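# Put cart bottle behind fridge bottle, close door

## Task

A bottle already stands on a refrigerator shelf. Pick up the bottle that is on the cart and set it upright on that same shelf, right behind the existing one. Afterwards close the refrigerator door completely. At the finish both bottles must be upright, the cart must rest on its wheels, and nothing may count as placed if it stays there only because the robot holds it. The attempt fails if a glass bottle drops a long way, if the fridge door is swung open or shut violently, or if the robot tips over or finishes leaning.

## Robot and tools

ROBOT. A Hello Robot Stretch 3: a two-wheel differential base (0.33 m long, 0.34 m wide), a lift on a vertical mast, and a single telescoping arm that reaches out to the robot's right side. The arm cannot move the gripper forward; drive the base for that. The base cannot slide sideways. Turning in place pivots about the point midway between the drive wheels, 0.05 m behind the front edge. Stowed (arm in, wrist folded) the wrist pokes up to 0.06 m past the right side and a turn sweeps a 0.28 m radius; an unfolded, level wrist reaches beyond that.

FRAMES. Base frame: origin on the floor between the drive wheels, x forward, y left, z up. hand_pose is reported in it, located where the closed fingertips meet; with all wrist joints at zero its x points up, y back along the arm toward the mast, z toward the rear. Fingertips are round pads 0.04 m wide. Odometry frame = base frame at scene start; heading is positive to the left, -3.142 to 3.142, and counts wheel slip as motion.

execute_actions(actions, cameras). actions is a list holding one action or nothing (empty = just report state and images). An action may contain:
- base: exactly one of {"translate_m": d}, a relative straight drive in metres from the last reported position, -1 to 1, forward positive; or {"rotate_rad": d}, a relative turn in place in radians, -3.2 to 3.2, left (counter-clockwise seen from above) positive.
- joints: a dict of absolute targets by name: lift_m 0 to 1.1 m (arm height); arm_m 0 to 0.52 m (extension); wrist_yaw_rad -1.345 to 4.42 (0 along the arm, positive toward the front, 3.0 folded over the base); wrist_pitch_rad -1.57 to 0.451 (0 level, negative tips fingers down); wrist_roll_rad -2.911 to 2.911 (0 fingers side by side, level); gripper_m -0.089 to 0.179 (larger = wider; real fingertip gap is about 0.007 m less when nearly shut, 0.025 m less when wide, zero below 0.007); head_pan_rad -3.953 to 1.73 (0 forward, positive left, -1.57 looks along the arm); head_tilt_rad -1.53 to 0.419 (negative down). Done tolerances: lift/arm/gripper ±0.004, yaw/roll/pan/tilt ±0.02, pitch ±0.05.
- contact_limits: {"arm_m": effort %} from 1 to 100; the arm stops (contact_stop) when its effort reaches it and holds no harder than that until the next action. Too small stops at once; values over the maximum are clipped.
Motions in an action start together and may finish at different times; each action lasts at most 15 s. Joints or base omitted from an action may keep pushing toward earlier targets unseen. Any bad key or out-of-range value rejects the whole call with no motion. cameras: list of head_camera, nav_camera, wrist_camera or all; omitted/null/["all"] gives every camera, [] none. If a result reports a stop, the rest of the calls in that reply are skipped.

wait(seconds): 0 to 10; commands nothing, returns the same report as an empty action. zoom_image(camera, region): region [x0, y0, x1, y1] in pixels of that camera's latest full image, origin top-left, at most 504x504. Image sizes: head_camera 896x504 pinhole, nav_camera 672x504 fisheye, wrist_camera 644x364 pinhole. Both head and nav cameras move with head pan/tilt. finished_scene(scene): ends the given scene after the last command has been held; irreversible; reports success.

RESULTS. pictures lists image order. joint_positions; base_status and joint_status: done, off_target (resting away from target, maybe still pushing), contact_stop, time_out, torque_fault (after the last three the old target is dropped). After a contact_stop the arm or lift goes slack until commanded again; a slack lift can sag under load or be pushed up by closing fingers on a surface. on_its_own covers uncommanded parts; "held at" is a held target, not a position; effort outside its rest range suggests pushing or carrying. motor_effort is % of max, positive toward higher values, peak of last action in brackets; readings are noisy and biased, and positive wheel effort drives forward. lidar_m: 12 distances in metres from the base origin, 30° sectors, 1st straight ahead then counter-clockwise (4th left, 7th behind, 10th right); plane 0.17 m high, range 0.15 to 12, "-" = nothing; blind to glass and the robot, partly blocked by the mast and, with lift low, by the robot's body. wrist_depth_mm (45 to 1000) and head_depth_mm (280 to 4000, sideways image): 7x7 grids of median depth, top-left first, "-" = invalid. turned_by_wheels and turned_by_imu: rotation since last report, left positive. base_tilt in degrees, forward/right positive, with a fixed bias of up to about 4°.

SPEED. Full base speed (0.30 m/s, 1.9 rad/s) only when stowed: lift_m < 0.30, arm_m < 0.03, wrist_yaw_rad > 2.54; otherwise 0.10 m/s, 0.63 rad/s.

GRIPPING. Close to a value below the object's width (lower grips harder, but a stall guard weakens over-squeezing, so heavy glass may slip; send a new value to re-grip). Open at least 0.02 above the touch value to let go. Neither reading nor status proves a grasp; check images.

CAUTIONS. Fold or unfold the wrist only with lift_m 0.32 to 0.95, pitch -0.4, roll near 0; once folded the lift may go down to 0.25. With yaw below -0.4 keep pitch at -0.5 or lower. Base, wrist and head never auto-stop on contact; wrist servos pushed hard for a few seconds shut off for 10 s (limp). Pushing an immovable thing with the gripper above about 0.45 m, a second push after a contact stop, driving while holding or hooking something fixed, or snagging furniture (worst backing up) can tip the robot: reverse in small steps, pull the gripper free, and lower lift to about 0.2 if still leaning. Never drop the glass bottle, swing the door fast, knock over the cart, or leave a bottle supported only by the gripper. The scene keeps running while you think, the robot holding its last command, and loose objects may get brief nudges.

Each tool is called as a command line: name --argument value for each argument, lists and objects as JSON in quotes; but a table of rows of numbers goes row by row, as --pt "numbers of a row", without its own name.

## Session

execute_actions --actions '[]'

Scene clock: 0.00 s.
base_odometry: x=+0.000 y=+0.000 heading=+0.000 (m, m, rad; odometry frame)
turned_by_wheels: +0.000 (rad since the last result)
turned_by_imu: +0.000 (rad since the last result)
base_tilt: forward=+1.2 right=+1.8 (deg)
lidar_m: 1.56 1.29 1.32 1.81 1.91 2.47 1.64 1.03 1.48 1.39 1.28 1.29
head_depth_mm: 1375 1365 1355 1359 1347 1348 1351 / 1499 1500 1491 1484 1487 1464 1468 / 1650 1645 1655 1638 1631 1634 1633 / 1769 1836 1829 1816 1811 1824 1805 / 1797 2089 2071 2060 2058 2069 2047 / 1792 2325 2419 2364 2386 2395 2305 / 1792 2599 2844 2796 2765 2746 2369
base_status: not commanded
joint_positions: lift_m=+0.489 arm_m=+0.001 wrist_yaw_rad=+2.968 wrist_pitch_rad=-0.435 wrist_roll_rad=+0.003 gripper_m=+0.037 head_pan_rad=+0.002 head_tilt_rad=-0.008
joint_status: not commanded
motor_effort: left_wheel=+0 right_wheel=+0 lift_m=+24 arm_m=+0 wrist_yaw_rad=+1 wrist_pitch_rad=+8 wrist_roll_rad=+0 gripper_m=+0 head_pan_rad=+0 head_tilt_rad=+1 (%)
hand_pose: x=+0.0172 y=+0.0728 z=+0.4980 quat_wxyz=(+0.212, +0.702, +0.092, +0.674) (m; base frame)
wrist_depth_mm: - - - - - - 974 / - - - - - - - / - - - - - - - / - - - - - - - / 956 938 982 927 944 892 886 / 800 790 - 769 772 742 738 / 673 662 660 661 630 640 635
pictures: head_camera (sideways: a quarter turn clockwise sets it upright), nav_camera (sideways: a quarter turn counterclockwise sets it upright), wrist_camera
Images, in order (width x height): head_camera 896x504, nav_camera 672x504, wrist_camera 644x364.

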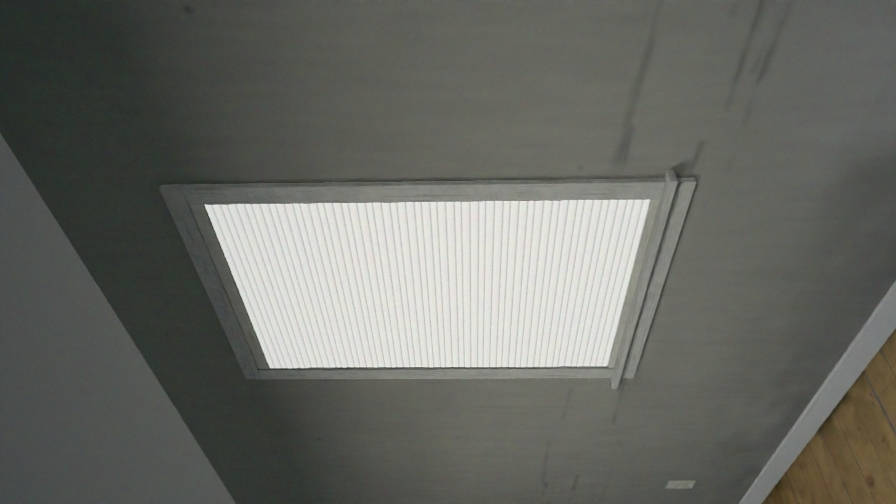

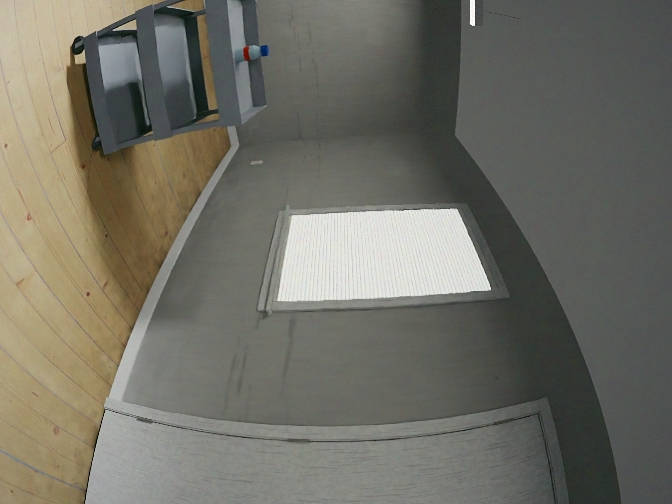

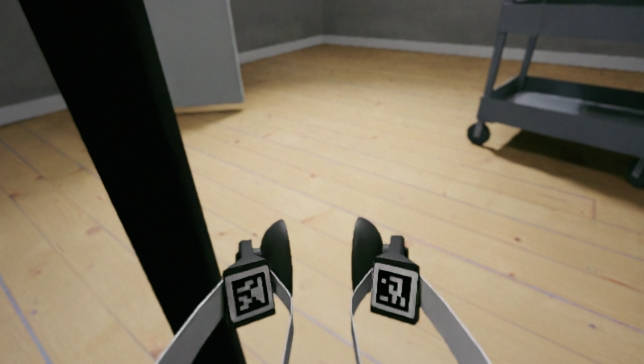

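execute_actions --actions '[{"base":{"rotate_rad":0.85},"joints":{"head_pan_rad":0.7,"head_tilt_rad":-0.4,"lift_m":0.28}}]'

Scene clock: 5.57 s.
base_odometry: x=+0.000 y=+0.000 heading=+0.850 (m, m, rad; odometry frame)
turned_by_wheels: +0.850 (rad since the last result)
turned_by_imu: +0.846 (rad since the last result)
base_tilt: forward=+1.3 right=+1.9 (deg)
lidar_m: 1.30 1.80 1.81 2.47 1.87 1.03 1.47 1.39 1.30 1.28 1.41 1.29
head_depth_mm: 3145 3328 3482 3583 2511 1846 1469 / 3409 3537 3761 3933 2485 1829 1451 / 3483 3736 3982 3769 2476 1830 1458 / 3102 3294 3522 3556 2472 1837 1449 / 2782 3013 3149 3351 2233 1830 1460 / 1536 1627 1740 1897 2024 1808 1461 / 1517 1637 1761 1875 2033 1832 1451
base_status: done
joint_positions: lift_m=+0.280 arm_m=+0.001 wrist_yaw_rad=+2.968 wrist_pitch_rad=-0.435 wrist_roll_rad=+0.003 gripper_m=+0.037 head_pan_rad=+0.693 head_tilt_rad=-0.395
joint_status: all done
motor_effort: left_wheel=-3(7) right_wheel=+3(8) lift_m=+18(19) arm_m=+0(0) wrist_yaw_rad=+0(1) wrist_pitch_rad=+8(8) wrist_roll_rad=+0(1) gripper_m=+0(0) head_pan_rad=+4(48) head_tilt_rad=-2(27) (%)
hand_pose: x=+0.0172 y=+0.0728 z=+0.2890 quat_wxyz=(+0.213, +0.702, +0.092, +0.674) (m; base frame)
wrist_depth_mm: - - - - - - - / - - - - - - - / - - - - - - 979 / 821 - 806 774 766 755 746 / 637 639 648 621 622 602 590 / 527 523 - 524 521 498 488 / 448 - - - 420 427 423
pictures: head_camera (sideways: a quarter turn clockwise sets it upright), nav_camera (sideways: a quarter turn counterclockwise sets it upright), wrist_camera
Images, in order (width x height): head_camera 896x504, nav_camera 672x504, wrist_camera 644x364.

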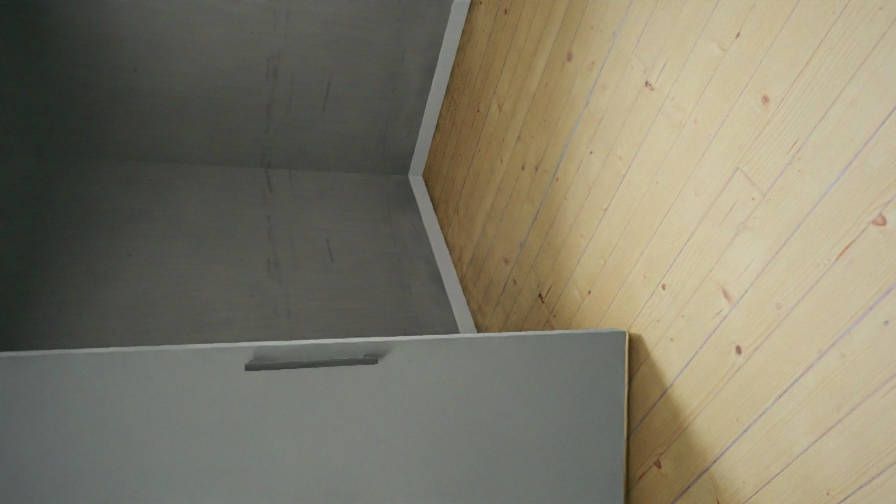

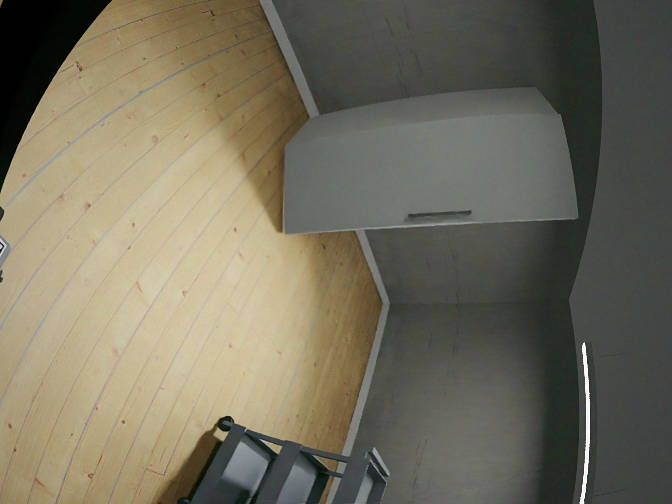

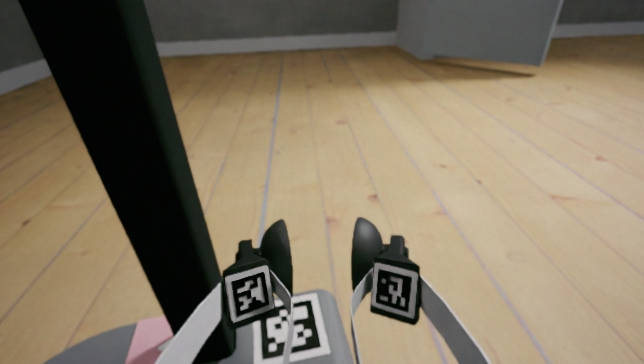

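execute_actions --actions '[{"base":{"rotate_rad":0.52},"joints":{"head_pan_rad":-0.5,"head_tilt_rad":-0.6}}]' --cameras '[]'

execute_actions --actions '[{"base":{"translate_m":1.0}}]' --cameras '["nav_camera"]'

execute_actions --actions '[{"base":{"translate_m":0.75}}]' --cameras '[]'

execute_actions --actions '[{"base":{"rotate_rad":2.62},"joints":{"head_pan_rad":-1.2}}]' --cameras '["nav_camera","head_camera"]'

Scene clock: 20.70 s.
base_odometry: x=+0.000 y=+0.000 heading=+1.370 (m, m, rad; odometry frame)
turned_by_wheels: +0.520 (rad since the last result)
turned_by_imu: +0.516 (rad since the last result)
base_tilt: forward=+1.3 right=+1.7 (deg)
lidar_m: 1.81 1.81 2.46 1.88 1.03 1.47 1.39 1.29 1.28 1.41 1.29 1.29
head_depth_mm: 2792 3014 1527 1723 1801 1529 1267 / 2770 3084 1530 1681 1743 1522 1275 / 2796 3044 1656 1752 1772 1532 1274 / 2859 3072 1451 1657 1767 1516 1260 / 2878 3161 3254 2482 1871 1517 1272 / 2872 3199 3426 2460 1875 1515 1271 / 2889 3269 3354 2439 1873 1510 1257
base_status: done
joint_positions: lift_m=+0.280 arm_m=+0.001 wrist_yaw_rad=+2.968 wrist_pitch_rad=-0.435 wrist_roll_rad=+0.003 gripper_m=+0.037 head_pan_rad=-0.493 head_tilt_rad=-0.593
joint_status: all done
motor_effort: left_wheel=-2(10) right_wheel=+3(12) lift_m=+19(19) arm_m=+0(0) wrist_yaw_rad=+1(0) wrist_pitch_rad=+8(8) wrist_roll_rad=+0(1) gripper_m=+0(1) head_pan_rad=-5(63) head_tilt_rad=-3(20) (%)
hand_pose: x=+0.0172 y=+0.0728 z=+0.2890 quat_wxyz=(+0.213, +0.702, +0.092, +0.674) (m; base frame)
wrist_depth_mm: - - - - - - - / - - - - - - - / - - - - - - 968 / 750 - 801 768 766 758 739 / 640 631 648 613 621 597 593 / 527 520 - 526 522 500 488 / 451 - - - 420 429 420
pictures: none
No camera images: the call's "cameras" was empty. Leave "cameras" out to get every camera's image.

Scene clock: 25.70 s.
base_odometry: x=+0.200 y=+0.980 heading=+1.370 (m, m, rad; odometry frame)
turned_by_wheels: +0.000 (rad since the last result)
turned_by_imu: +0.000 (rad since the last result)
base_tilt: forward=+1.2 right=+1.7 (deg)
lidar_m: 2.39 0.88 1.02 2.02 2.30 1.84 2.39 1.90 1.90 0.68 0.65 2.50
head_depth_mm: 2079 2292 2482 2511 1906 1526 1276 / 2088 2319 2548 2494 1896 1517 1272 / 2094 2297 2579 2525 1910 1510 1272 / 2129 2377 2618 2490 1889 1522 1259 / 2156 2368 2650 2477 1885 1506 1267 / 2156 2402 2678 2476 1880 1504 1255 / 2193 2430 2695 2462 1873 1507 1262
base_status: done
joint_positions: lift_m=+0.280 arm_m=+0.001 wrist_yaw_rad=+2.968 wrist_pitch_rad=-0.435 wrist_roll_rad=+0.003 gripper_m=+0.037 head_pan_rad=-0.493 head_tilt_rad=-0.593
joint_status: not commanded
motor_effort: left_wheel=-2(6) right_wheel=+3(13) lift_m=+19(20) arm_m=+0(0) wrist_yaw_rad=+0(0) wrist_pitch_rad=+8(8) wrist_roll_rad=+1(0) gripper_m=+0(0) head_pan_rad=-5(5) head_tilt_rad=-2(2) (%)
hand_pose: x=+0.0172 y=+0.0728 z=+0.2890 quat_wxyz=(+0.213, +0.702, +0.092, +0.674) (m; base frame)
wrist_depth_mm: - - - - - 905 680 / - - - - - 925 707 / - - - - - 931 735 / 824 - 792 775 764 737 734 / 635 636 654 620 619 603 589 / 529 524 - 530 526 497 494 / 450 - - - 418 427 425
pictures: nav_camera (sideways: a quarter turn counterclockwise sets it upright)
Images, in order (width x height): nav_camera 672x504.

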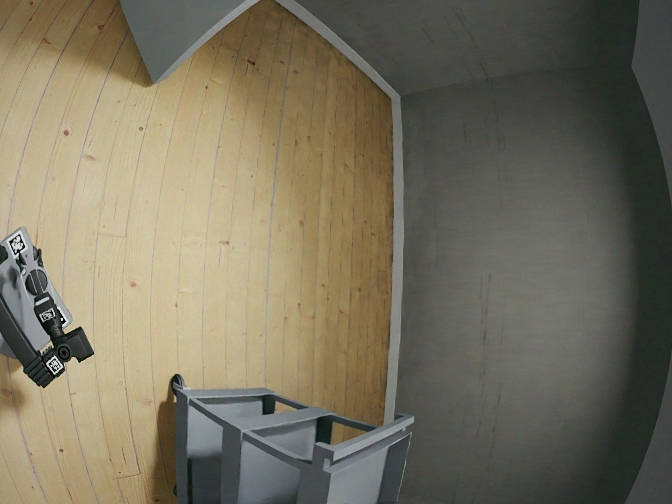

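Scene clock: 30.00 s.
base_odometry: x=+0.350 y=+1.715 heading=+1.370 (m, m, rad; odometry frame)
turned_by_wheels: +0.000 (rad since the last result)
turned_by_imu: +0.000 (rad since the last result)
base_tilt: forward=+1.3 right=+1.7 (deg)
lidar_m: 1.82 1.44 0.87 0.46 2.30 2.53 3.01 2.38 0.82 0.95 1.92 1.90
head_depth_mm: 1563 1699 1893 2105 1895 1532 1276 / 1577 1731 1911 2129 1905 1525 1270 / 1582 1746 1949 2182 1901 1517 1262 / 1598 1775 1951 2191 1898 1508 1270 / 1636 1798 1968 2180 1860 1512 1259 / 1643 1786 2015 2220 1895 1511 1260 / 1664 1836 2043 2263 1871 1510 1260
base_status: done
joint_positions: lift_m=+0.280 arm_m=+0.001 wrist_yaw_rad=+2.968 wrist_pitch_rad=-0.435 wrist_roll_rad=+0.003 gripper_m=+0.037 head_pan_rad=-0.493 head_tilt_rad=-0.594
joint_status: not commanded
motor_effort: left_wheel=-2(7) right_wheel=+3(12) lift_m=+19(19) arm_m=+0(0) wrist_yaw_rad=+0(0) wrist_pitch_rad=+8(8) wrist_roll_rad=+1(1) gripper_m=+0(0) head_pan_rad=-5(5) head_tilt_rad=-3(2) (%)
hand_pose: x=+0.0172 y=+0.0728 z=+0.2890 quat_wxyz=(+0.213, +0.702, +0.092, +0.674) (m; base frame)
wrist_depth_mm: - - 802 - - - - / - - - - 975 - - / - - - 976 940 - - / 810 - 777 731 765 743 741 / 640 635 646 622 609 598 589 / 527 520 - 530 518 496 495 / 450 - - - 420 427 419
pictures: none
No camera images: the call's "cameras" was empty. Leave "cameras" out to get every camera's image.

Scene clock: 32.77 s.
base_odometry: x=+0.350 y=+1.715 heading=-2.294 (m, m, rad; odometry frame)
turned_by_wheels: +2.620 (rad since the last result)
turned_by_imu: +2.597 (rad since the last result)
base_tilt: forward=+1.3 right=+1.8 (deg)
lidar_m: 2.54 3.02 2.38 0.82 0.94 1.93 1.89 1.84 1.45 0.87 0.46 2.27
head_depth_mm: 1025 763 822 950 1652 1519 1278 / 1097 1204 1102 1387 1099 1267 1267 / 1150 1255 1187 1453 1545 1408 1275 / 1147 1259 1173 1427 1585 1432 1263 / 365 400 443 496 566 646 785 / 352 390 447 606 928 1419 1267 / 829 762 1808 2121 1817 1506 1257
base_status: done
joint_positions: lift_m=+0.280 arm_m=+0.001 wrist_yaw_rad=+2.968 wrist_pitch_rad=-0.435 wrist_roll_rad=+0.003 gripper_m=+0.037 head_pan_rad=-1.193 head_tilt_rad=-0.594
joint_status: all done
motor_effort: left_wheel=-2(10) right_wheel=+4(15) lift_m=+20(21) arm_m=-1(1) wrist_yaw_rad=+1(0) wrist_pitch_rad=+8(8) wrist_roll_rad=+0(0) gripper_m=+1(1) head_pan_rad=-4(49) head_tilt_rad=-3(2) (%)
hand_pose: x=+0.0172 y=+0.0727 z=+0.2890 quat_wxyz=(+0.213, +0.702, +0.092, +0.674) (m; base frame)
wrist_depth_mm: - - - - - - - / - - 874 - - - - / - - - - - - 979 / 809 - 782 774 760 742 744 / 646 631 649 616 623 599 584 / 525 522 - 529 519 501 495 / 448 - - - 424 426 422
pictures: head_camera (sideways: a quarter turn clockwise sets it upright), nav_camera (sideways: a quarter turn counterclockwise sets it upright)
Images, in order (width x height): head_camera 896x504, nav_camera 672x504.

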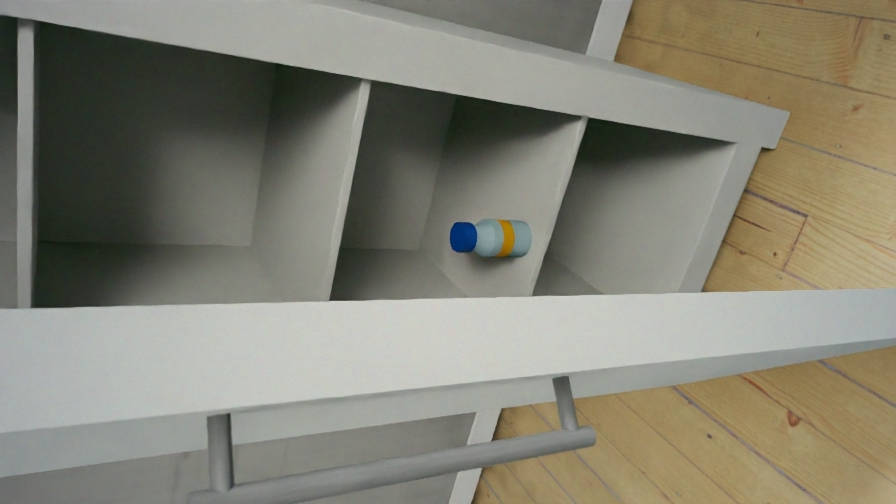

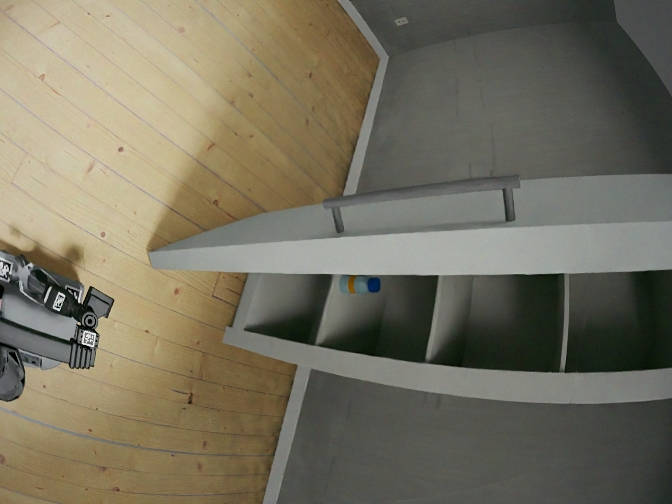

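execute_actions --actions '[{"base":{"translate_m":-0.08},"joints":{"lift_m":0.4,"gripper_m":0}}]' --cameras '[]'

execute_actions --actions '[{"joints":{"wrist_yaw_rad":0.0,"wrist_pitch_rad":0,"arm_m":0.0}}]' --cameras '[]'

execute_actions --actions '[{"joints":{"arm_m":0.2},"base":{"translate_m":0.3}}]' --cameras '["nav_camera"]'

Scene clock: 45.53 s.
base_odometry: x=+0.403 y=+1.775 heading=-2.294 (m, m, rad; odometry frame)
turned_by_wheels: +0.000 (rad since the last result)
turned_by_imu: +0.001 (rad since the last result)
base_tilt: forward=+1.2 right=+1.6 (deg)
lidar_m: 2.62 3.00 0.84 0.84 2.35 1.84 1.81 1.83 1.44 0.87 0.51 2.26
head_depth_mm: 699 851 1293 1494 1690 1529 1275 / 736 792 858 965 1192 1475 1270 / 1143 1247 1188 1447 1192 1355 1276 / 1193 1301 1173 1475 1583 1428 1274 / 1087 1189 1222 1354 1535 1464 1231 / 928 1000 1081 548 603 684 867 / 382 417 457 533 1759 1505 1260
base_status: done
joint_positions: lift_m=+0.400 arm_m=+0.001 wrist_yaw_rad=+2.968 wrist_pitch_rad=-0.436 wrist_roll_rad=+0.003 gripper_m=+0.000 head_pan_rad=-1.193 head_tilt_rad=-0.594
joint_status: all done
motor_effort: left_wheel=-2(11) right_wheel=+3(10) lift_m=+27(26) arm_m=-1(1) wrist_yaw_rad=+0(0) wrist_pitch_rad=+8(8) wrist_roll_rad=+0(0) gripper_m=-3(80) head_pan_rad=-4(5) head_tilt_rad=-2(2) (%)
hand_pose: x=+0.0172 y=+0.0727 z=+0.4085 quat_wxyz=(+0.213, +0.702, +0.092, +0.674) (m; base frame)
wrist_depth_mm: - 831 - - - - - / - - - - - - - / - - 978 - - - - / - - - - 981 950 959 / 822 819 800 838 789 757 763 / 681 672 - - 655 649 636 / 572 572 560 561 558 548 547
pictures: none
No camera images: the call's "cameras" was empty. Leave "cameras" out to get every camera's image.

Scene clock: 48.03 s.
base_odometry: x=+0.403 y=+1.775 heading=-2.294 (m, m, rad; odometry frame)
turned_by_wheels: +0.000 (rad since the last result)
turned_by_imu: +0.000 (rad since the last result)
base_tilt: forward=+1.3 right=+1.8 (deg)
lidar_m: 2.61 3.00 0.84 0.84 2.35 1.84 1.82 1.84 1.44 0.87 0.51 2.25
head_depth_mm: 699 851 1283 1487 1674 1525 1270 / 736 791 855 963 1185 1470 1273 / 1143 1251 1183 1451 1201 1354 1269 / 1185 1316 1174 1464 1581 1434 1265 / 1081 1187 1222 1350 1541 1462 1237 / 926 1003 1077 546 603 686 869 / 383 416 458 533 1748 1510 1262
base_status: not commanded
joint_positions: lift_m=+0.400 arm_m=+0.001 wrist_yaw_rad=+0.003 wrist_pitch_rad=-0.022 wrist_roll_rad=+0.003 gripper_m=+0.000 head_pan_rad=-1.193 head_tilt_rad=-0.594
joint_status: all done
joint sent to its limit — the command would take arm_m past its lower limit, so that joint was sent only as far as its limit.
motor_effort: left_wheel=-2(1) right_wheel=+3(4) lift_m=+26(26) arm_m=-1(2) wrist_yaw_rad=-2(3) wrist_pitch_rad=+13(13) wrist_roll_rad=+0(1) gripper_m=-3(3) head_pan_rad=-5(5) head_tilt_rad=-2(3) (%)
hand_pose: x=-0.0208 y=-0.4017 z=+0.5088 quat_wxyz=(+0.706, +0.009, -0.708, -0.007) (m; base frame)
wrist_depth_mm: 715 891 594 - - - - / 702 - - - - - - / 705 839 - - - - - / 683 928 688 - - - - / 710 992 - - - - - / 714 922 989 - - - - / 714 745 693 866 893 873 869
pictures: none
No camera images: the call's "cameras" was empty. Leave "cameras" out to get every camera's image.

Scene clock: 52.43 s.
base_odometry: x=+0.204 y=+1.550 heading=-2.294 (m, m, rad; odometry frame)
turned_by_wheels: +0.000 (rad since the last result)
turned_by_imu: -0.004 (rad since the last result)
base_tilt: forward=+1.2 right=+1.7 (deg)
lidar_m: 2.32 2.84 2.36 0.81 0.88 2.14 2.11 1.88 0.90 0.89 0.36 2.29
head_depth_mm: 1074 1170 1108 1362 1218 1339 1244 / 1108 1220 1107 1417 1249 1391 1307 / 891 1020 1095 1340 1550 1413 1271 / 774 855 950 1070 1243 1401 1238 / 367 386 407 431 458 513 618 / - 295 327 369 421 503 1202 / - 297 341 2110 1685 1497 1260
base_status: done
joint_positions: lift_m=+0.400 arm_m=+0.200 wrist_yaw_rad=-0.002 wrist_pitch_rad=-0.021 wrist_roll_rad=+0.003 gripper_m=+0.000 head_pan_rad=-1.193 head_tilt_rad=-0.594
joint_status: all done
motor_effort: left_wheel=-1(14) right_wheel=+1(50) lift_m=+27(26) arm_m=+4(7) wrist_yaw_rad=+2(23) wrist_pitch_rad=+12(13) wrist_roll_rad=+0(1) gripper_m=-3(3) head_pan_rad=-4(5) head_tilt_rad=-3(2) (%)
hand_pose: x=-0.0220 y=-0.6004 z=+0.5090 quat_wxyz=(+0.706, +0.007, -0.708, -0.008) (m; base frame)
wrist_depth_mm: 435 539 836 824 450 907 891 / 432 534 783 846 463 915 893 / 414 532 533 867 468 936 922 / 420 502 759 877 460 981 966 / 409 524 900 919 482 970 979 / 401 524 832 - 460 - 982 / 392 517 686 709 637 878 855
pictures: nav_camera (sideways: a quarter turn counterclockwise sets it upright)
Images, in order (width x height): nav_camera 672x504.

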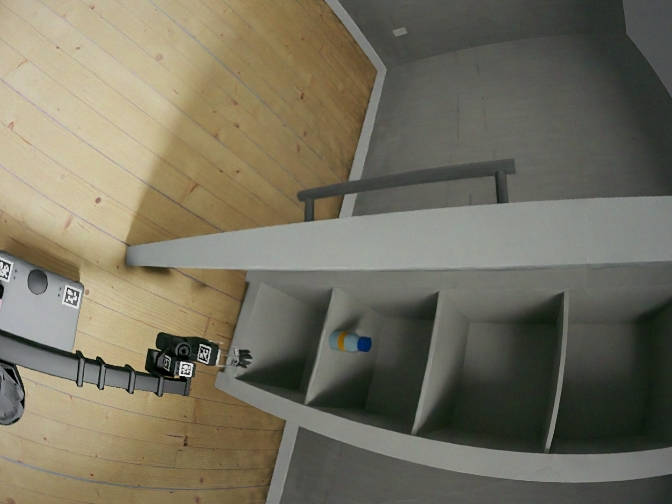

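execute_actions --actions '[{"joints":{"arm_m":0.12,"wrist_yaw_rad":0.3},"base":{"translate_m":0.25}}]' --cameras '["nav_camera"]'

Scene clock: 59.13 s.
base_odometry: x=+0.039 y=+1.362 heading=-2.294 (m, m, rad; odometry frame)
turned_by_wheels: +0.000 (rad since the last result)
turned_by_imu: +0.000 (rad since the last result)
base_tilt: forward=+1.3 right=+1.8 (deg)
lidar_m: 2.08 2.09 2.32 1.06 0.95 2.41 2.36 1.92 0.97 0.43 0.32 2.32
head_depth_mm: 710 811 958 1358 1212 1384 1265 / 473 573 727 944 1136 1348 1267 / 334 381 445 532 664 875 1187 / - 301 322 362 420 496 608 / - - 292 323 370 432 523 / - - 304 359 463 1465 1263 / 1580 1714 1928 2214 1864 1517 1265
base_status: done
joint_positions: lift_m=+0.400 arm_m=+0.120 wrist_yaw_rad=+0.298 wrist_pitch_rad=-0.021 wrist_roll_rad=+0.003 gripper_m=+0.000 head_pan_rad=-1.193 head_tilt_rad=-0.594
joint_status: all done
motor_effort: left_wheel=-1(4) right_wheel=+1(8) lift_m=+27(26) arm_m=-5(4) wrist_yaw_rad=+2(4) wrist_pitch_rad=+12(12) wrist_roll_rad=+0(1) gripper_m=-3(2) head_pan_rad=-5(5) head_tilt_rad=-2(3) (%)
hand_pose: x=+0.0536 y=-0.5097 z=+0.5090 quat_wxyz=(+0.700, +0.113, -0.699, +0.097) (m; base frame)
wrist_depth_mm: 102 122 175 306 687 818 755 / 102 123 176 309 703 808 763 / 103 123 177 313 722 715 763 / 103 124 178 315 568 863 770 / 103 124 178 317 782 892 804 / 103 124 169 - 873 878 802 / 104 124 192 364 612 688 668
pictures: nav_camera (sideways: a quarter turn counterclockwise sets it upright)
Images, in order (width x height): nav_camera 672x504.

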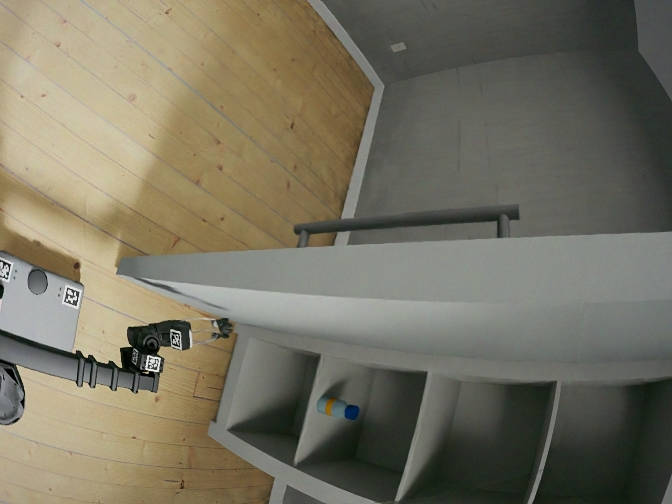

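execute_actions --actions '[{"joints":{"arm_m":0.0,"wrist_yaw_rad":-0.1},"base":{"translate_m":-0.06}}]' --cameras '[]'

execute_actions --actions '[{"joints":{"lift_m":0.7,"wrist_yaw_rad":0,"wrist_pitch_rad":-0.5,"gripper_m":0.15,"head_pan_rad":-1.57,"head_tilt_rad":-0.7},"base":{"rotate_rad":-1.78}}]' --cameras '[]'

execute_actions --actions '[{"joints":{"lift_m":1.0},"base":{"translate_m":-1.0}}]'

Scene clock: 119.17 s.
base_odometry: x=+0.078 y=+1.407 heading=-2.294 (m, m, rad; odometry frame)
turned_by_wheels: +0.000 (rad since the last result)
turned_by_imu: +0.001 (rad since the last result)
base_tilt: forward=+1.4 right=+1.7 (deg)
lidar_m: 2.14 2.15 2.34 0.94 0.85 2.34 2.30 1.90 0.95 0.61 0.34 2.32
head_depth_mm: 833 1132 1109 1382 1200 1374 1270 / 714 799 923 1098 1252 1398 1272 / 505 577 670 803 1003 1273 1268 / 391 432 484 548 633 751 918 / 318 346 378 416 464 524 600 / 286 296 314 349 393 463 579 / - 288 314 360 470 1467 1262
base_status: done
joint_positions: lift_m=+0.400 arm_m=+0.001 wrist_yaw_rad=-0.098 wrist_pitch_rad=-0.021 wrist_roll_rad=+0.003 gripper_m=+0.000 head_pan_rad=-1.193 head_tilt_rad=-0.594
joint_status: all done
joint sent to its limit — the command would take arm_m past its lower limit, so that joint was sent only as far as its limit.
motor_effort: left_wheel=-1(6) right_wheel=+2(5) lift_m=+26(27) arm_m=-5(6) wrist_yaw_rad=-1(4) wrist_pitch_rad=+12(12) wrist_roll_rad=+1(1) gripper_m=-3(3) head_pan_rad=-4(4) head_tilt_rad=-2(2) (%)
hand_pose: x=-0.0466 y=-0.4008 z=+0.5090 quat_wxyz=(+0.705, -0.027, -0.707, -0.043) (m; base frame)
wrist_depth_mm: 281 418 725 - 816 - - / 280 414 717 - 816 - - / 279 412 694 - 840 - - / 278 404 676 - 759 - - / 273 398 682 - 866 - - / 270 394 690 - 770 - - / 267 388 712 720 721 879 868
pictures: none
No camera images: the call's "cameras" was empty. Leave "cameras" out to get every camera's image.

Scene clock: 122.93 s.
base_odometry: x=+0.078 y=+1.407 heading=+2.209 (m, m, rad; odometry frame)
turned_by_wheels: -1.780 (rad since the last result)
turned_by_imu: -1.770 (rad since the last result)
base_tilt: forward=+1.2 right=+1.7 (deg)
lidar_m: 0.95 0.34 0.35 2.47 2.50 2.45 2.30 0.85 1.06 2.30 2.33 1.58
head_depth_mm: 2087 2345 2600 2195 1732 1417 1211 / 2048 2304 2569 2186 1723 1416 1223 / 2019 2263 2540 2190 1717 1415 1240 / 1993 2258 2525 2157 1706 1415 - / 1958 2200 2502 2129 1709 1416 1206 / 1927 2145 2422 2118 1703 1406 1204 / 1910 2131 2396 2144 1683 1408 1201
base_status: done
joint_positions: lift_m=+0.700 arm_m=+0.001 wrist_yaw_rad=-0.002 wrist_pitch_rad=-0.511 wrist_roll_rad=+0.003 gripper_m=+0.150 head_pan_rad=-1.563 head_tilt_rad=-0.691
joint_status: all done
motor_effort: left_wheel=+2(5) right_wheel=-4(8) lift_m=+25(28) arm_m=-5(5) wrist_yaw_rad=+2(2) wrist_pitch_rad=+7(11) wrist_roll_rad=+1(0) gripper_m=+1(79) head_pan_rad=-4(37) head_tilt_rad=-4(14) (%)
hand_pose: x=-0.0220 y=-0.3580 z=+0.6921 quat_wxyz=(+0.683, +0.178, -0.685, -0.180) (m; base frame)
wrist_depth_mm: - - - - - - - / - - - - - - - / - - - - - - - / - - - - - - - / - - - - - - 865 / - - 967 968 952 - 887 / 852 814 843 839 845 804 799
pictures: none
No camera images: the call's "cameras" was empty. Leave "cameras" out to get every camera's image.

Scene clock: 133.87 s.
base_odometry: x=+0.674 y=+0.604 heading=+2.209 (m, m, rad; odometry frame)
turned_by_wheels: +0.000 (rad since the last result)
turned_by_imu: +0.003 (rad since the last result)
base_tilt: forward=+1.3 right=+1.8 (deg)
lidar_m: 1.27 2.50 2.54 1.91 2.09 1.38 1.31 1.32 0.43 0.41 0.43 2.65
head_depth_mm: 2189 2460 2655 - - - - / 2162 2413 2610 899 - - - / 2111 2356 2570 - - - - / 2085 2339 2485 - - - 998 / 2057 2301 2476 823 653 890 1019 / 2056 2272 2433 816 622 887 1020 / 2036 2229 2386 790 650 864 964
base_status: done
joint_positions: lift_m=+1.000 arm_m=+0.001 wrist_yaw_rad=-0.002 wrist_pitch_rad=-0.512 wrist_roll_rad=+0.003 gripper_m=+0.150 head_pan_rad=-1.563 head_tilt_rad=-0.691
joint_status: all done
motor_effort: left_wheel=+2(3) right_wheel=-3(10) lift_m=+27(27) arm_m=-5(5) wrist_yaw_rad=+2(2) wrist_pitch_rad=+7(7) wrist_roll_rad=+1(1) gripper_m=+0(0) head_pan_rad=-5(4) head_tilt_rad=-3(4) (%)
hand_pose: x=-0.0220 y=-0.3579 z=+0.9920 quat_wxyz=(+0.683, +0.178, -0.685, -0.180) (m; base frame)
wrist_depth_mm: - - - - - - - / - - - - - - - / - 663 666 649 665 655 - / - 518 565 519 554 518 - / 386 455 461 452 453 456 407 / 339 - 390 384 383 - 351 / 323 326 317 317 316 314 318
pictures: head_camera (sideways: a quarter turn clockwise sets it upright), nav_camera (sideways: a quarter turn counterclockwise sets it upright), wrist_camera
Images, in order (width x height): head_camera 896x504, nav_camera 672x504, wrist_camera 644x364.

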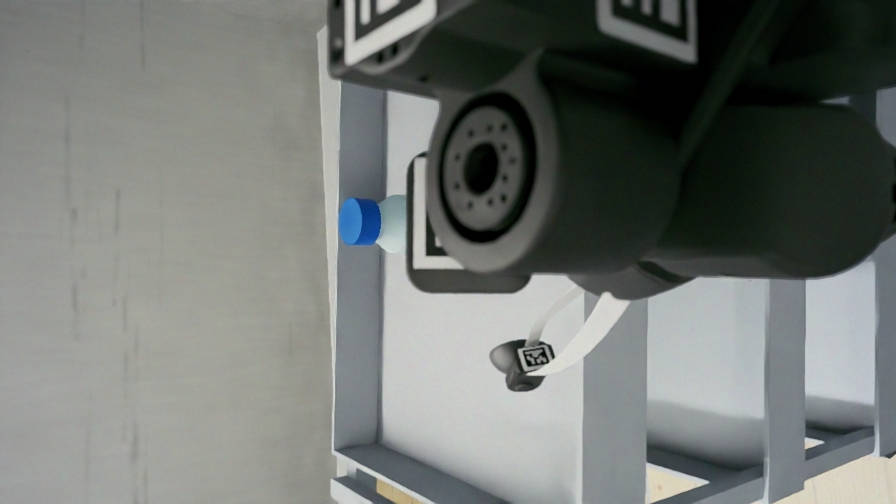

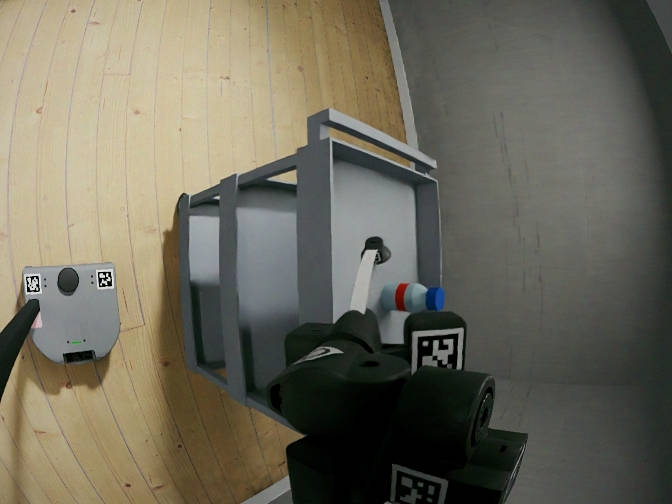

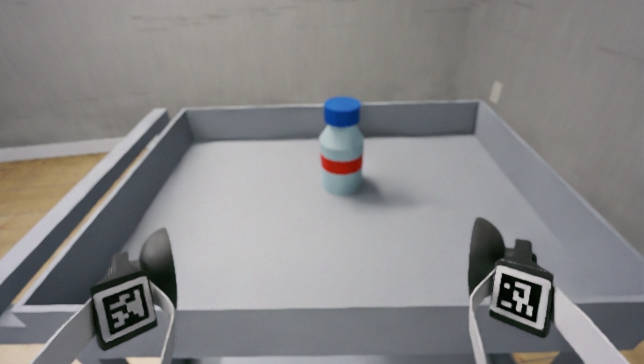

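execute_actions --actions '[{"joints":{"lift_m":0.9,"arm_m":0.24},"base":{"translate_m":-0.027}}]' --cameras '["wrist_camera"]'

Scene clock: 141.97 s.
base_odometry: x=+0.691 y=+0.583 heading=+2.210 (m, m, rad; odometry frame)
turned_by_wheels: +0.000 (rad since the last result)
turned_by_imu: +0.001 (rad since the last result)
base_tilt: forward=+1.3 right=+1.8 (deg)
lidar_m: 1.30 2.53 2.52 1.91 2.05 1.35 1.28 1.30 0.43 0.41 0.43 2.68
head_depth_mm: 2175 2453 2653 - - 855 963 / 2143 2415 2643 - 593 877 1026 / 2156 2360 2563 - 657 875 1029 / 2082 2345 2576 - 652 871 1017 / 2046 2302 2485 808 654 894 1020 / 2043 2268 2468 816 649 896 1011 / 2006 2237 2394 815 651 879 937
base_status: done
joint_positions: lift_m=+0.900 arm_m=+0.240 wrist_yaw_rad=-0.001 wrist_pitch_rad=-0.512 wrist_roll_rad=+0.003 gripper_m=+0.150 head_pan_rad=-1.563 head_tilt_rad=-0.691
joint_status: all done
motor_effort: left_wheel=+2(5) right_wheel=-3(9) lift_m=+19(21) arm_m=+5(4) wrist_yaw_rad=+1(2) wrist_pitch_rad=+7(7) wrist_roll_rad=+1(1) gripper_m=-1(1) head_pan_rad=-4(4) head_tilt_rad=-3(3) (%)
hand_pose: x=-0.0218 y=-0.5962 z=+0.8923 quat_wxyz=(+0.683, +0.179, -0.685, -0.180) (m; base frame)
wrist_depth_mm: - - - - - - - / - - - - - - - / 390 420 416 211 417 416 381 / 363 399 391 229 381 375 343 / 326 326 320 254 311 319 305 / 276 - 271 266 266 - 260 / 241 229 235 232 231 226 226
pictures: wrist_camera
Images, in order (width x height): wrist_camera 644x364.

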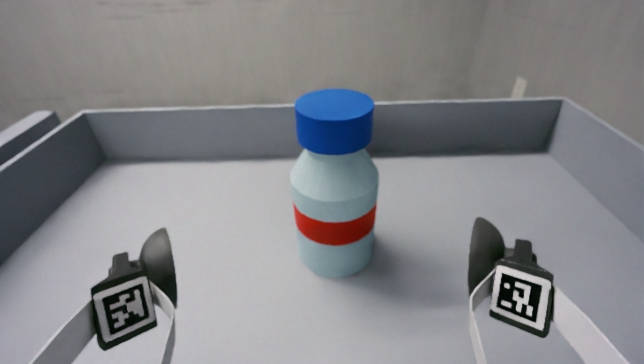

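execute_actions --actions '[{"joints":{"lift_m":0.855,"arm_m":0.35},"base":{"translate_m":-0.008}}]' --cameras '["wrist_camera"]'

execute_actions --actions '[{"joints":{"gripper_m":0.01}}]' --cameras '["wrist_camera"]'

execute_actions --actions '[{"joints":{"lift_m":0.97}}]' --cameras '["wrist_camera"]'

Scene clock: 155.60 s.
base_odometry: x=+0.695 y=+0.576 heading=+2.210 (m, m, rad; odometry frame)
turned_by_wheels: +0.000 (rad since the last result)
turned_by_imu: +0.001 (rad since the last result)
base_tilt: forward=+1.4 right=+1.8 (deg)
lidar_m: 1.31 2.54 2.52 1.91 2.03 1.33 1.27 1.29 0.43 0.41 0.43 2.68
head_depth_mm: 2179 2446 2607 808 - - 921 / 2169 2413 2622 - 591 876 1012 / 2126 2409 2564 770 657 873 1026 / 2080 2350 2578 767 655 873 1022 / 2063 2293 2446 807 652 889 1022 / 2029 2289 2429 821 651 890 1011 / 1999 2249 2395 813 649 870 934
base_status: done
joint_positions: lift_m=+0.855 arm_m=+0.350 wrist_yaw_rad=-0.001 wrist_pitch_rad=-0.512 wrist_roll_rad=+0.003 gripper_m=+0.150 head_pan_rad=-1.563 head_tilt_rad=-0.691
joint_status: all done
motor_effort: left_wheel=+1(4) right_wheel=-4(10) lift_m=+20(19) arm_m=+5(5) wrist_yaw_rad=+1(2) wrist_pitch_rad=+7(7) wrist_roll_rad=+0(1) gripper_m=+0(0) head_pan_rad=-5(4) head_tilt_rad=-4(3) (%)
hand_pose: x=-0.0218 y=-0.7062 z=+0.8473 quat_wxyz=(+0.683, +0.179, -0.685, -0.180) (m; base frame)
wrist_depth_mm: - - - - - - - / - - - - - - - / 303 300 290 89 99 294 294 / 313 314 303 88 281 302 295 / 264 260 248 107 134 256 246 / 221 - 211 109 200 - 209 / 197 185 188 123 180 182 181
pictures: wrist_camera
Images, in order (width x height): wrist_camera 644x364.

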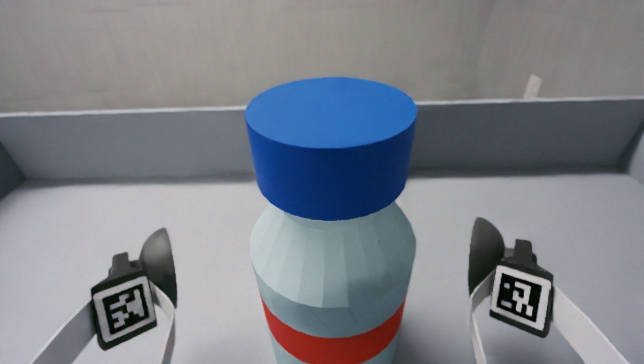

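Scene clock: 157.50 s.
base_odometry: x=+0.695 y=+0.576 heading=+2.210 (m, m, rad; odometry frame)
turned_by_wheels: +0.000 (rad since the last result)
turned_by_imu: +0.000 (rad since the last result)
base_tilt: forward=+1.3 right=+1.9 (deg)
lidar_m: 1.31 2.53 2.53 1.91 2.03 1.33 1.27 1.29 0.43 0.41 0.43 2.68
head_depth_mm: 2185 2457 2608 809 - - 919 / 2153 2408 2645 - 592 879 1012 / 2109 2397 2555 768 656 876 1020 / 2090 2313 2542 766 652 869 1026 / 2083 2314 2458 821 652 889 1019 / 2022 2271 2434 821 650 891 1021 / 2035 2221 2394 815 649 866 935
base_status: not commanded
joint_positions: lift_m=+0.855 arm_m=+0.350 wrist_yaw_rad=-0.003 wrist_pitch_rad=-0.520 wrist_roll_rad=+0.003 gripper_m=+0.011 head_pan_rad=-1.563 head_tilt_rad=-0.691
joint_status: all done
motor_effort: left_wheel=+0(2) right_wheel=-2(3) lift_m=+20(20) arm_m=+4(5) wrist_yaw_rad=+3(5) wrist_pitch_rad=+11(12) wrist_roll_rad=+1(1) gripper_m=-28(100) head_pan_rad=-5(5) head_tilt_rad=-4(3) (%)
hand_pose: x=-0.0222 y=-0.7051 z=+0.8457 quat_wxyz=(+0.682, +0.181, -0.684, -0.183) (m; base frame)
wrist_depth_mm: - - - - - - - / - - - 118 - - - / 295 296 97 85 290 296 295 / 315 313 285 84 287 295 294 / 257 258 240 103 231 244 242 / 219 217 113 105 113 209 207 / 189 188 182 117 178 181 179
pictures: wrist_camera
Images, in order (width x height): wrist_camera 644x364.

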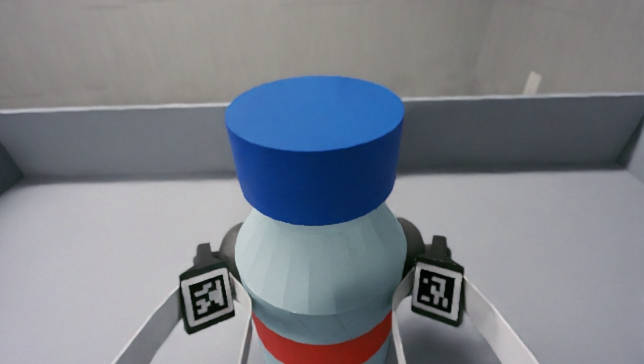

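Scene clock: 159.37 s.
base_odometry: x=+0.695 y=+0.576 heading=+2.210 (m, m, rad; odometry frame)
turned_by_wheels: +0.000 (rad since the last result)
turned_by_imu: +0.000 (rad since the last result)
base_tilt: forward=+1.3 right=+1.8 (deg)
lidar_m: 1.31 2.53 2.53 1.91 2.03 1.34 1.27 1.30 0.43 0.41 0.43 2.68
head_depth_mm: 2165 2394 - 805 592 844 1144 / 2161 2320 952 835 660 875 1015 / 2118 - 934 827 658 874 1027 / 2117 2266 713 823 655 873 1025 / 2045 2308 2496 825 653 892 1019 / 2032 2289 2440 820 650 892 1012 / 2002 2221 2412 816 648 870 935
base_status: not commanded
joint_positions: lift_m=+0.970 arm_m=+0.350 wrist_yaw_rad=-0.003 wrist_pitch_rad=-0.544 wrist_roll_rad=+0.003 gripper_m=+0.020 head_pan_rad=-1.563 head_tilt_rad=-0.691
joint_status: all done
on_its_own: gripper_m is held at +0.019, not at your +0.010, by its stall guard, which is still easing
motor_effort: left_wheel=+1(2) right_wheel=-2(2) lift_m=+30(29) arm_m=+4(4) wrist_yaw_rad=+3(3) wrist_pitch_rad=+25(27) wrist_roll_rad=+0(0) gripper_m=-24(29) head_pan_rad=-5(4) head_tilt_rad=-3(3) (%)
hand_pose: x=-0.0221 y=-0.7015 z=+0.9551 quat_wxyz=(+0.680, +0.189, -0.682, -0.191) (m; base frame)
wrist_depth_mm: - - - - - - - / - - - - - - - / - - 98 85 - - - / - - 355 85 356 - - / 367 377 370 103 361 374 339 / 334 341 113 105 113 330 317 / 300 299 289 116 283 289 286
pictures: wrist_camera
Images, in order (width x height): wrist_camera 644x364.

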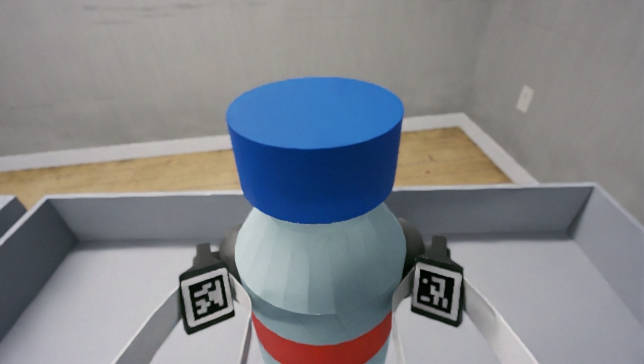

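execute_actions --actions '[{"joints":{"lift_m":1.0,"arm_m":0.0,"gripper_m":0.005,"wrist_pitch_rad":-0.47,"head_pan_rad":0,"head_tilt_rad":-0.9},"base":{"rotate_rad":-0.12}}]' --cameras '[]'

execute_actions --actions '[{"joints":{"wrist_yaw_rad":1.5},"base":{"translate_m":1.0}}]' --cameras '["nav_camera"]'

execute_actions --actions '[{"joints":{"lift_m":0.8},"base":{"translate_m":0.4}}]' --cameras '["nav_camera"]'

Scene clock: 176.37 s.
base_odometry: x=+0.695 y=+0.576 heading=+2.090 (m, m, rad; odometry frame)
turned_by_wheels: -0.120 (rad since the last result)
turned_by_imu: -0.118 (rad since the last result)
base_tilt: forward=+1.4 right=+1.7 (deg)
lidar_m: 1.94 1.31 2.68 1.91 2.11 1.42 1.27 1.27 0.44 0.41 0.42 2.83
head_depth_mm: 2544 2759 2153 1755 1489 1285 1079 / 2499 2679 2119 1747 1489 1288 1136 / 2400 2590 2116 1730 1470 1282 1137 / 2323 2523 2118 1730 1469 1273 1135 / 1880 2162 2074 1719 1469 1268 1136 / 1991 2287 2087 1710 1456 1272 1128 / 1938 1948 1701 1665 1456 1261 1119
base_status: done
joint_positions: lift_m=+1.000 arm_m=+0.001 wrist_yaw_rad=-0.001 wrist_pitch_rad=-0.520 wrist_roll_rad=+0.003 gripper_m=+0.021 head_pan_rad=-0.007 head_tilt_rad=-0.889
joint_status: gripper_m off_target (ended at +0.021, target +0.005); the others done
joint sent to its limit — the command would take arm_m past its lower limit, so that joint was sent only as far as its limit.
on_its_own: gripper_m is held at +0.021, not at your +0.005, by its stall guard, which is still easing
motor_effort: left_wheel=+1(7) right_wheel=-3(14) lift_m=+28(32) arm_m=-5(5) wrist_yaw_rad=+1(2) wrist_pitch_rad=+28(33) wrist_roll_rad=+0(0) gripper_m=-6(99) head_pan_rad=+5(62) head_tilt_rad=-5(16) (%)
hand_pose: x=-0.0217 y=-0.3568 z=+0.9902 quat_wxyz=(+0.683, +0.181, -0.684, -0.182) (m; base frame)
wrist_depth_mm: - - - - - - - / - - - - - - - / - 650 98 85 585 - - / 502 565 507 86 508 - - / 438 456 436 104 414 412 - / 392 390 113 105 113 327 - / 288 294 305 116 346 - -
pictures: none
No camera images: the call's "cameras" was empty. Leave "cameras" out to get every camera's image.

Scene clock: 187.60 s.
base_odometry: x=+0.199 y=+1.445 heading=+2.090 (m, m, rad; odometry frame)
turned_by_wheels: +0.000 (rad since the last result)
turned_by_imu: +0.000 (rad since the last result)
base_tilt: forward=+1.2 right=+1.8 (deg)
lidar_m: 0.97 0.62 0.46 2.58 2.59 2.52 2.25 0.76 0.90 2.19 2.19 1.73
head_depth_mm: 1525 1809 2055 1748 1515 1220 1138 / 1489 1742 1994 1743 1471 1285 1138 / 1443 1682 1937 1743 1480 1274 1131 / 1396 1620 1921 1739 1471 1280 1130 / 844 993 1197 1507 1461 1277 1125 / 965 1388 1287 1543 1460 1275 1127 / 992 1354 1158 1536 1432 1266 1117
base_status: done
joint_positions: lift_m=+1.000 arm_m=+0.001 wrist_yaw_rad=+1.497 wrist_pitch_rad=-0.519 wrist_roll_rad=+0.003 gripper_m=+0.030 head_pan_rad=-0.007 head_tilt_rad=-0.889
joint_status: all done
on_its_own: gripper_m is held at +0.029, not at your +0.005, by its stall guard, which is not easing now
motor_effort: left_wheel=+2(7) right_wheel=-4(6) lift_m=+29(28) arm_m=-4(5) wrist_yaw_rad=+2(7) wrist_pitch_rad=+28(28) wrist_roll_rad=+1(1) gripper_m=-19(23) head_pan_rad=+4(4) head_tilt_rad=-5(5) (%)
hand_pose: x=+0.1886 y=-0.1619 z=+0.9903 quat_wxyz=(+0.624, +0.598, -0.378, +0.331) (m; base frame)
wrist_depth_mm: 898 975 - - - - - / 928 - - 121 - - - / 898 - 98 85 - - - / 875 - - 86 - - - / 855 - - 104 - - - / 806 - 112 105 113 - - / 755 - - 116 - - -
pictures: nav_camera (sideways: a quarter turn counterclockwise sets it upright)
Images, in order (width x height): nav_camera 672x504.

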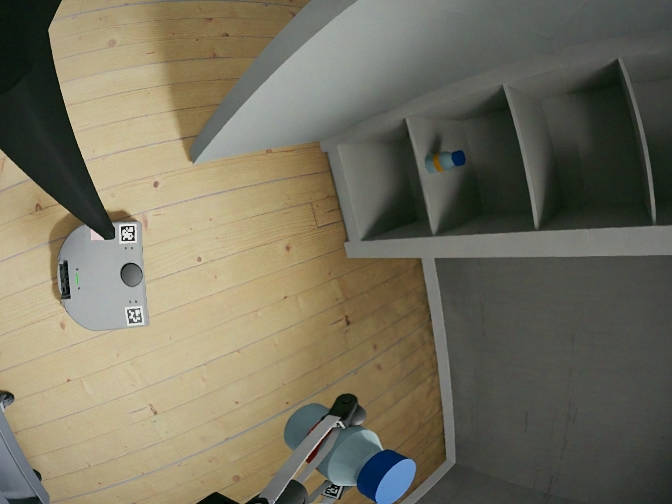

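Scene clock: 192.97 s.
base_odometry: x=+0.001 y=+1.792 heading=+2.090 (m, m, rad; odometry frame)
turned_by_wheels: +0.000 (rad since the last result)
turned_by_imu: +0.000 (rad since the last result)
base_tilt: forward=+1.4 right=+1.7 (deg)
lidar_m: 0.58 0.73 0.47 0.41 0.41 2.96 2.64 1.12 2.38 2.10 2.10 1.29
head_depth_mm: 1122 1320 1593 1757 1491 402 1084 / 1091 1274 1533 1737 1470 1307 1097 / 1054 1231 1466 1674 1474 1279 1130 / 1024 1188 1416 1646 1468 1274 1128 / 480 553 653 812 1088 1249 1117 / 502 652 1115 1002 1283 1220 1124 / 825 701 1105 995 1258 1203 1124
base_status: done
joint_positions: lift_m=+0.800 arm_m=+0.001 wrist_yaw_rad=+1.497 wrist_pitch_rad=-0.519 wrist_roll_rad=+0.003 gripper_m=+0.030 head_pan_rad=-0.007 head_tilt_rad=-0.889
joint_status: all done
on_its_own: gripper_m is held at +0.029, not at your +0.005, by its stall guard, which is not easing now
motor_effort: left_wheel=+2(7) right_wheel=-4(6) lift_m=+22(26) arm_m=-4(4) wrist_yaw_rad=+2(3) wrist_pitch_rad=+28(28) wrist_roll_rad=+0(0) gripper_m=-20(21) head_pan_rad=+4(4) head_tilt_rad=-4(5) (%)
hand_pose: x=+0.1886 y=-0.1619 z=+0.7907 quat_wxyz=(+0.624, +0.598, -0.378, +0.331) (m; base frame)
wrist_depth_mm: 737 443 948 - - - - / 783 498 - 120 - - - / 823 819 98 85 - - - / 630 661 575 86 - - - / 687 - 625 104 - - - / 877 955 113 105 113 - - / 801 848 872 116 891 905 897
pictures: nav_camera (sideways: a quarter turn counterclockwise sets it upright)
Images, in order (width x height): nav_camera 672x504.

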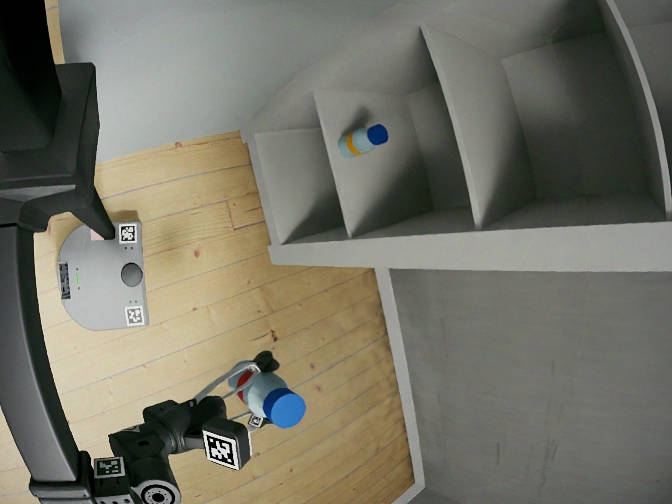

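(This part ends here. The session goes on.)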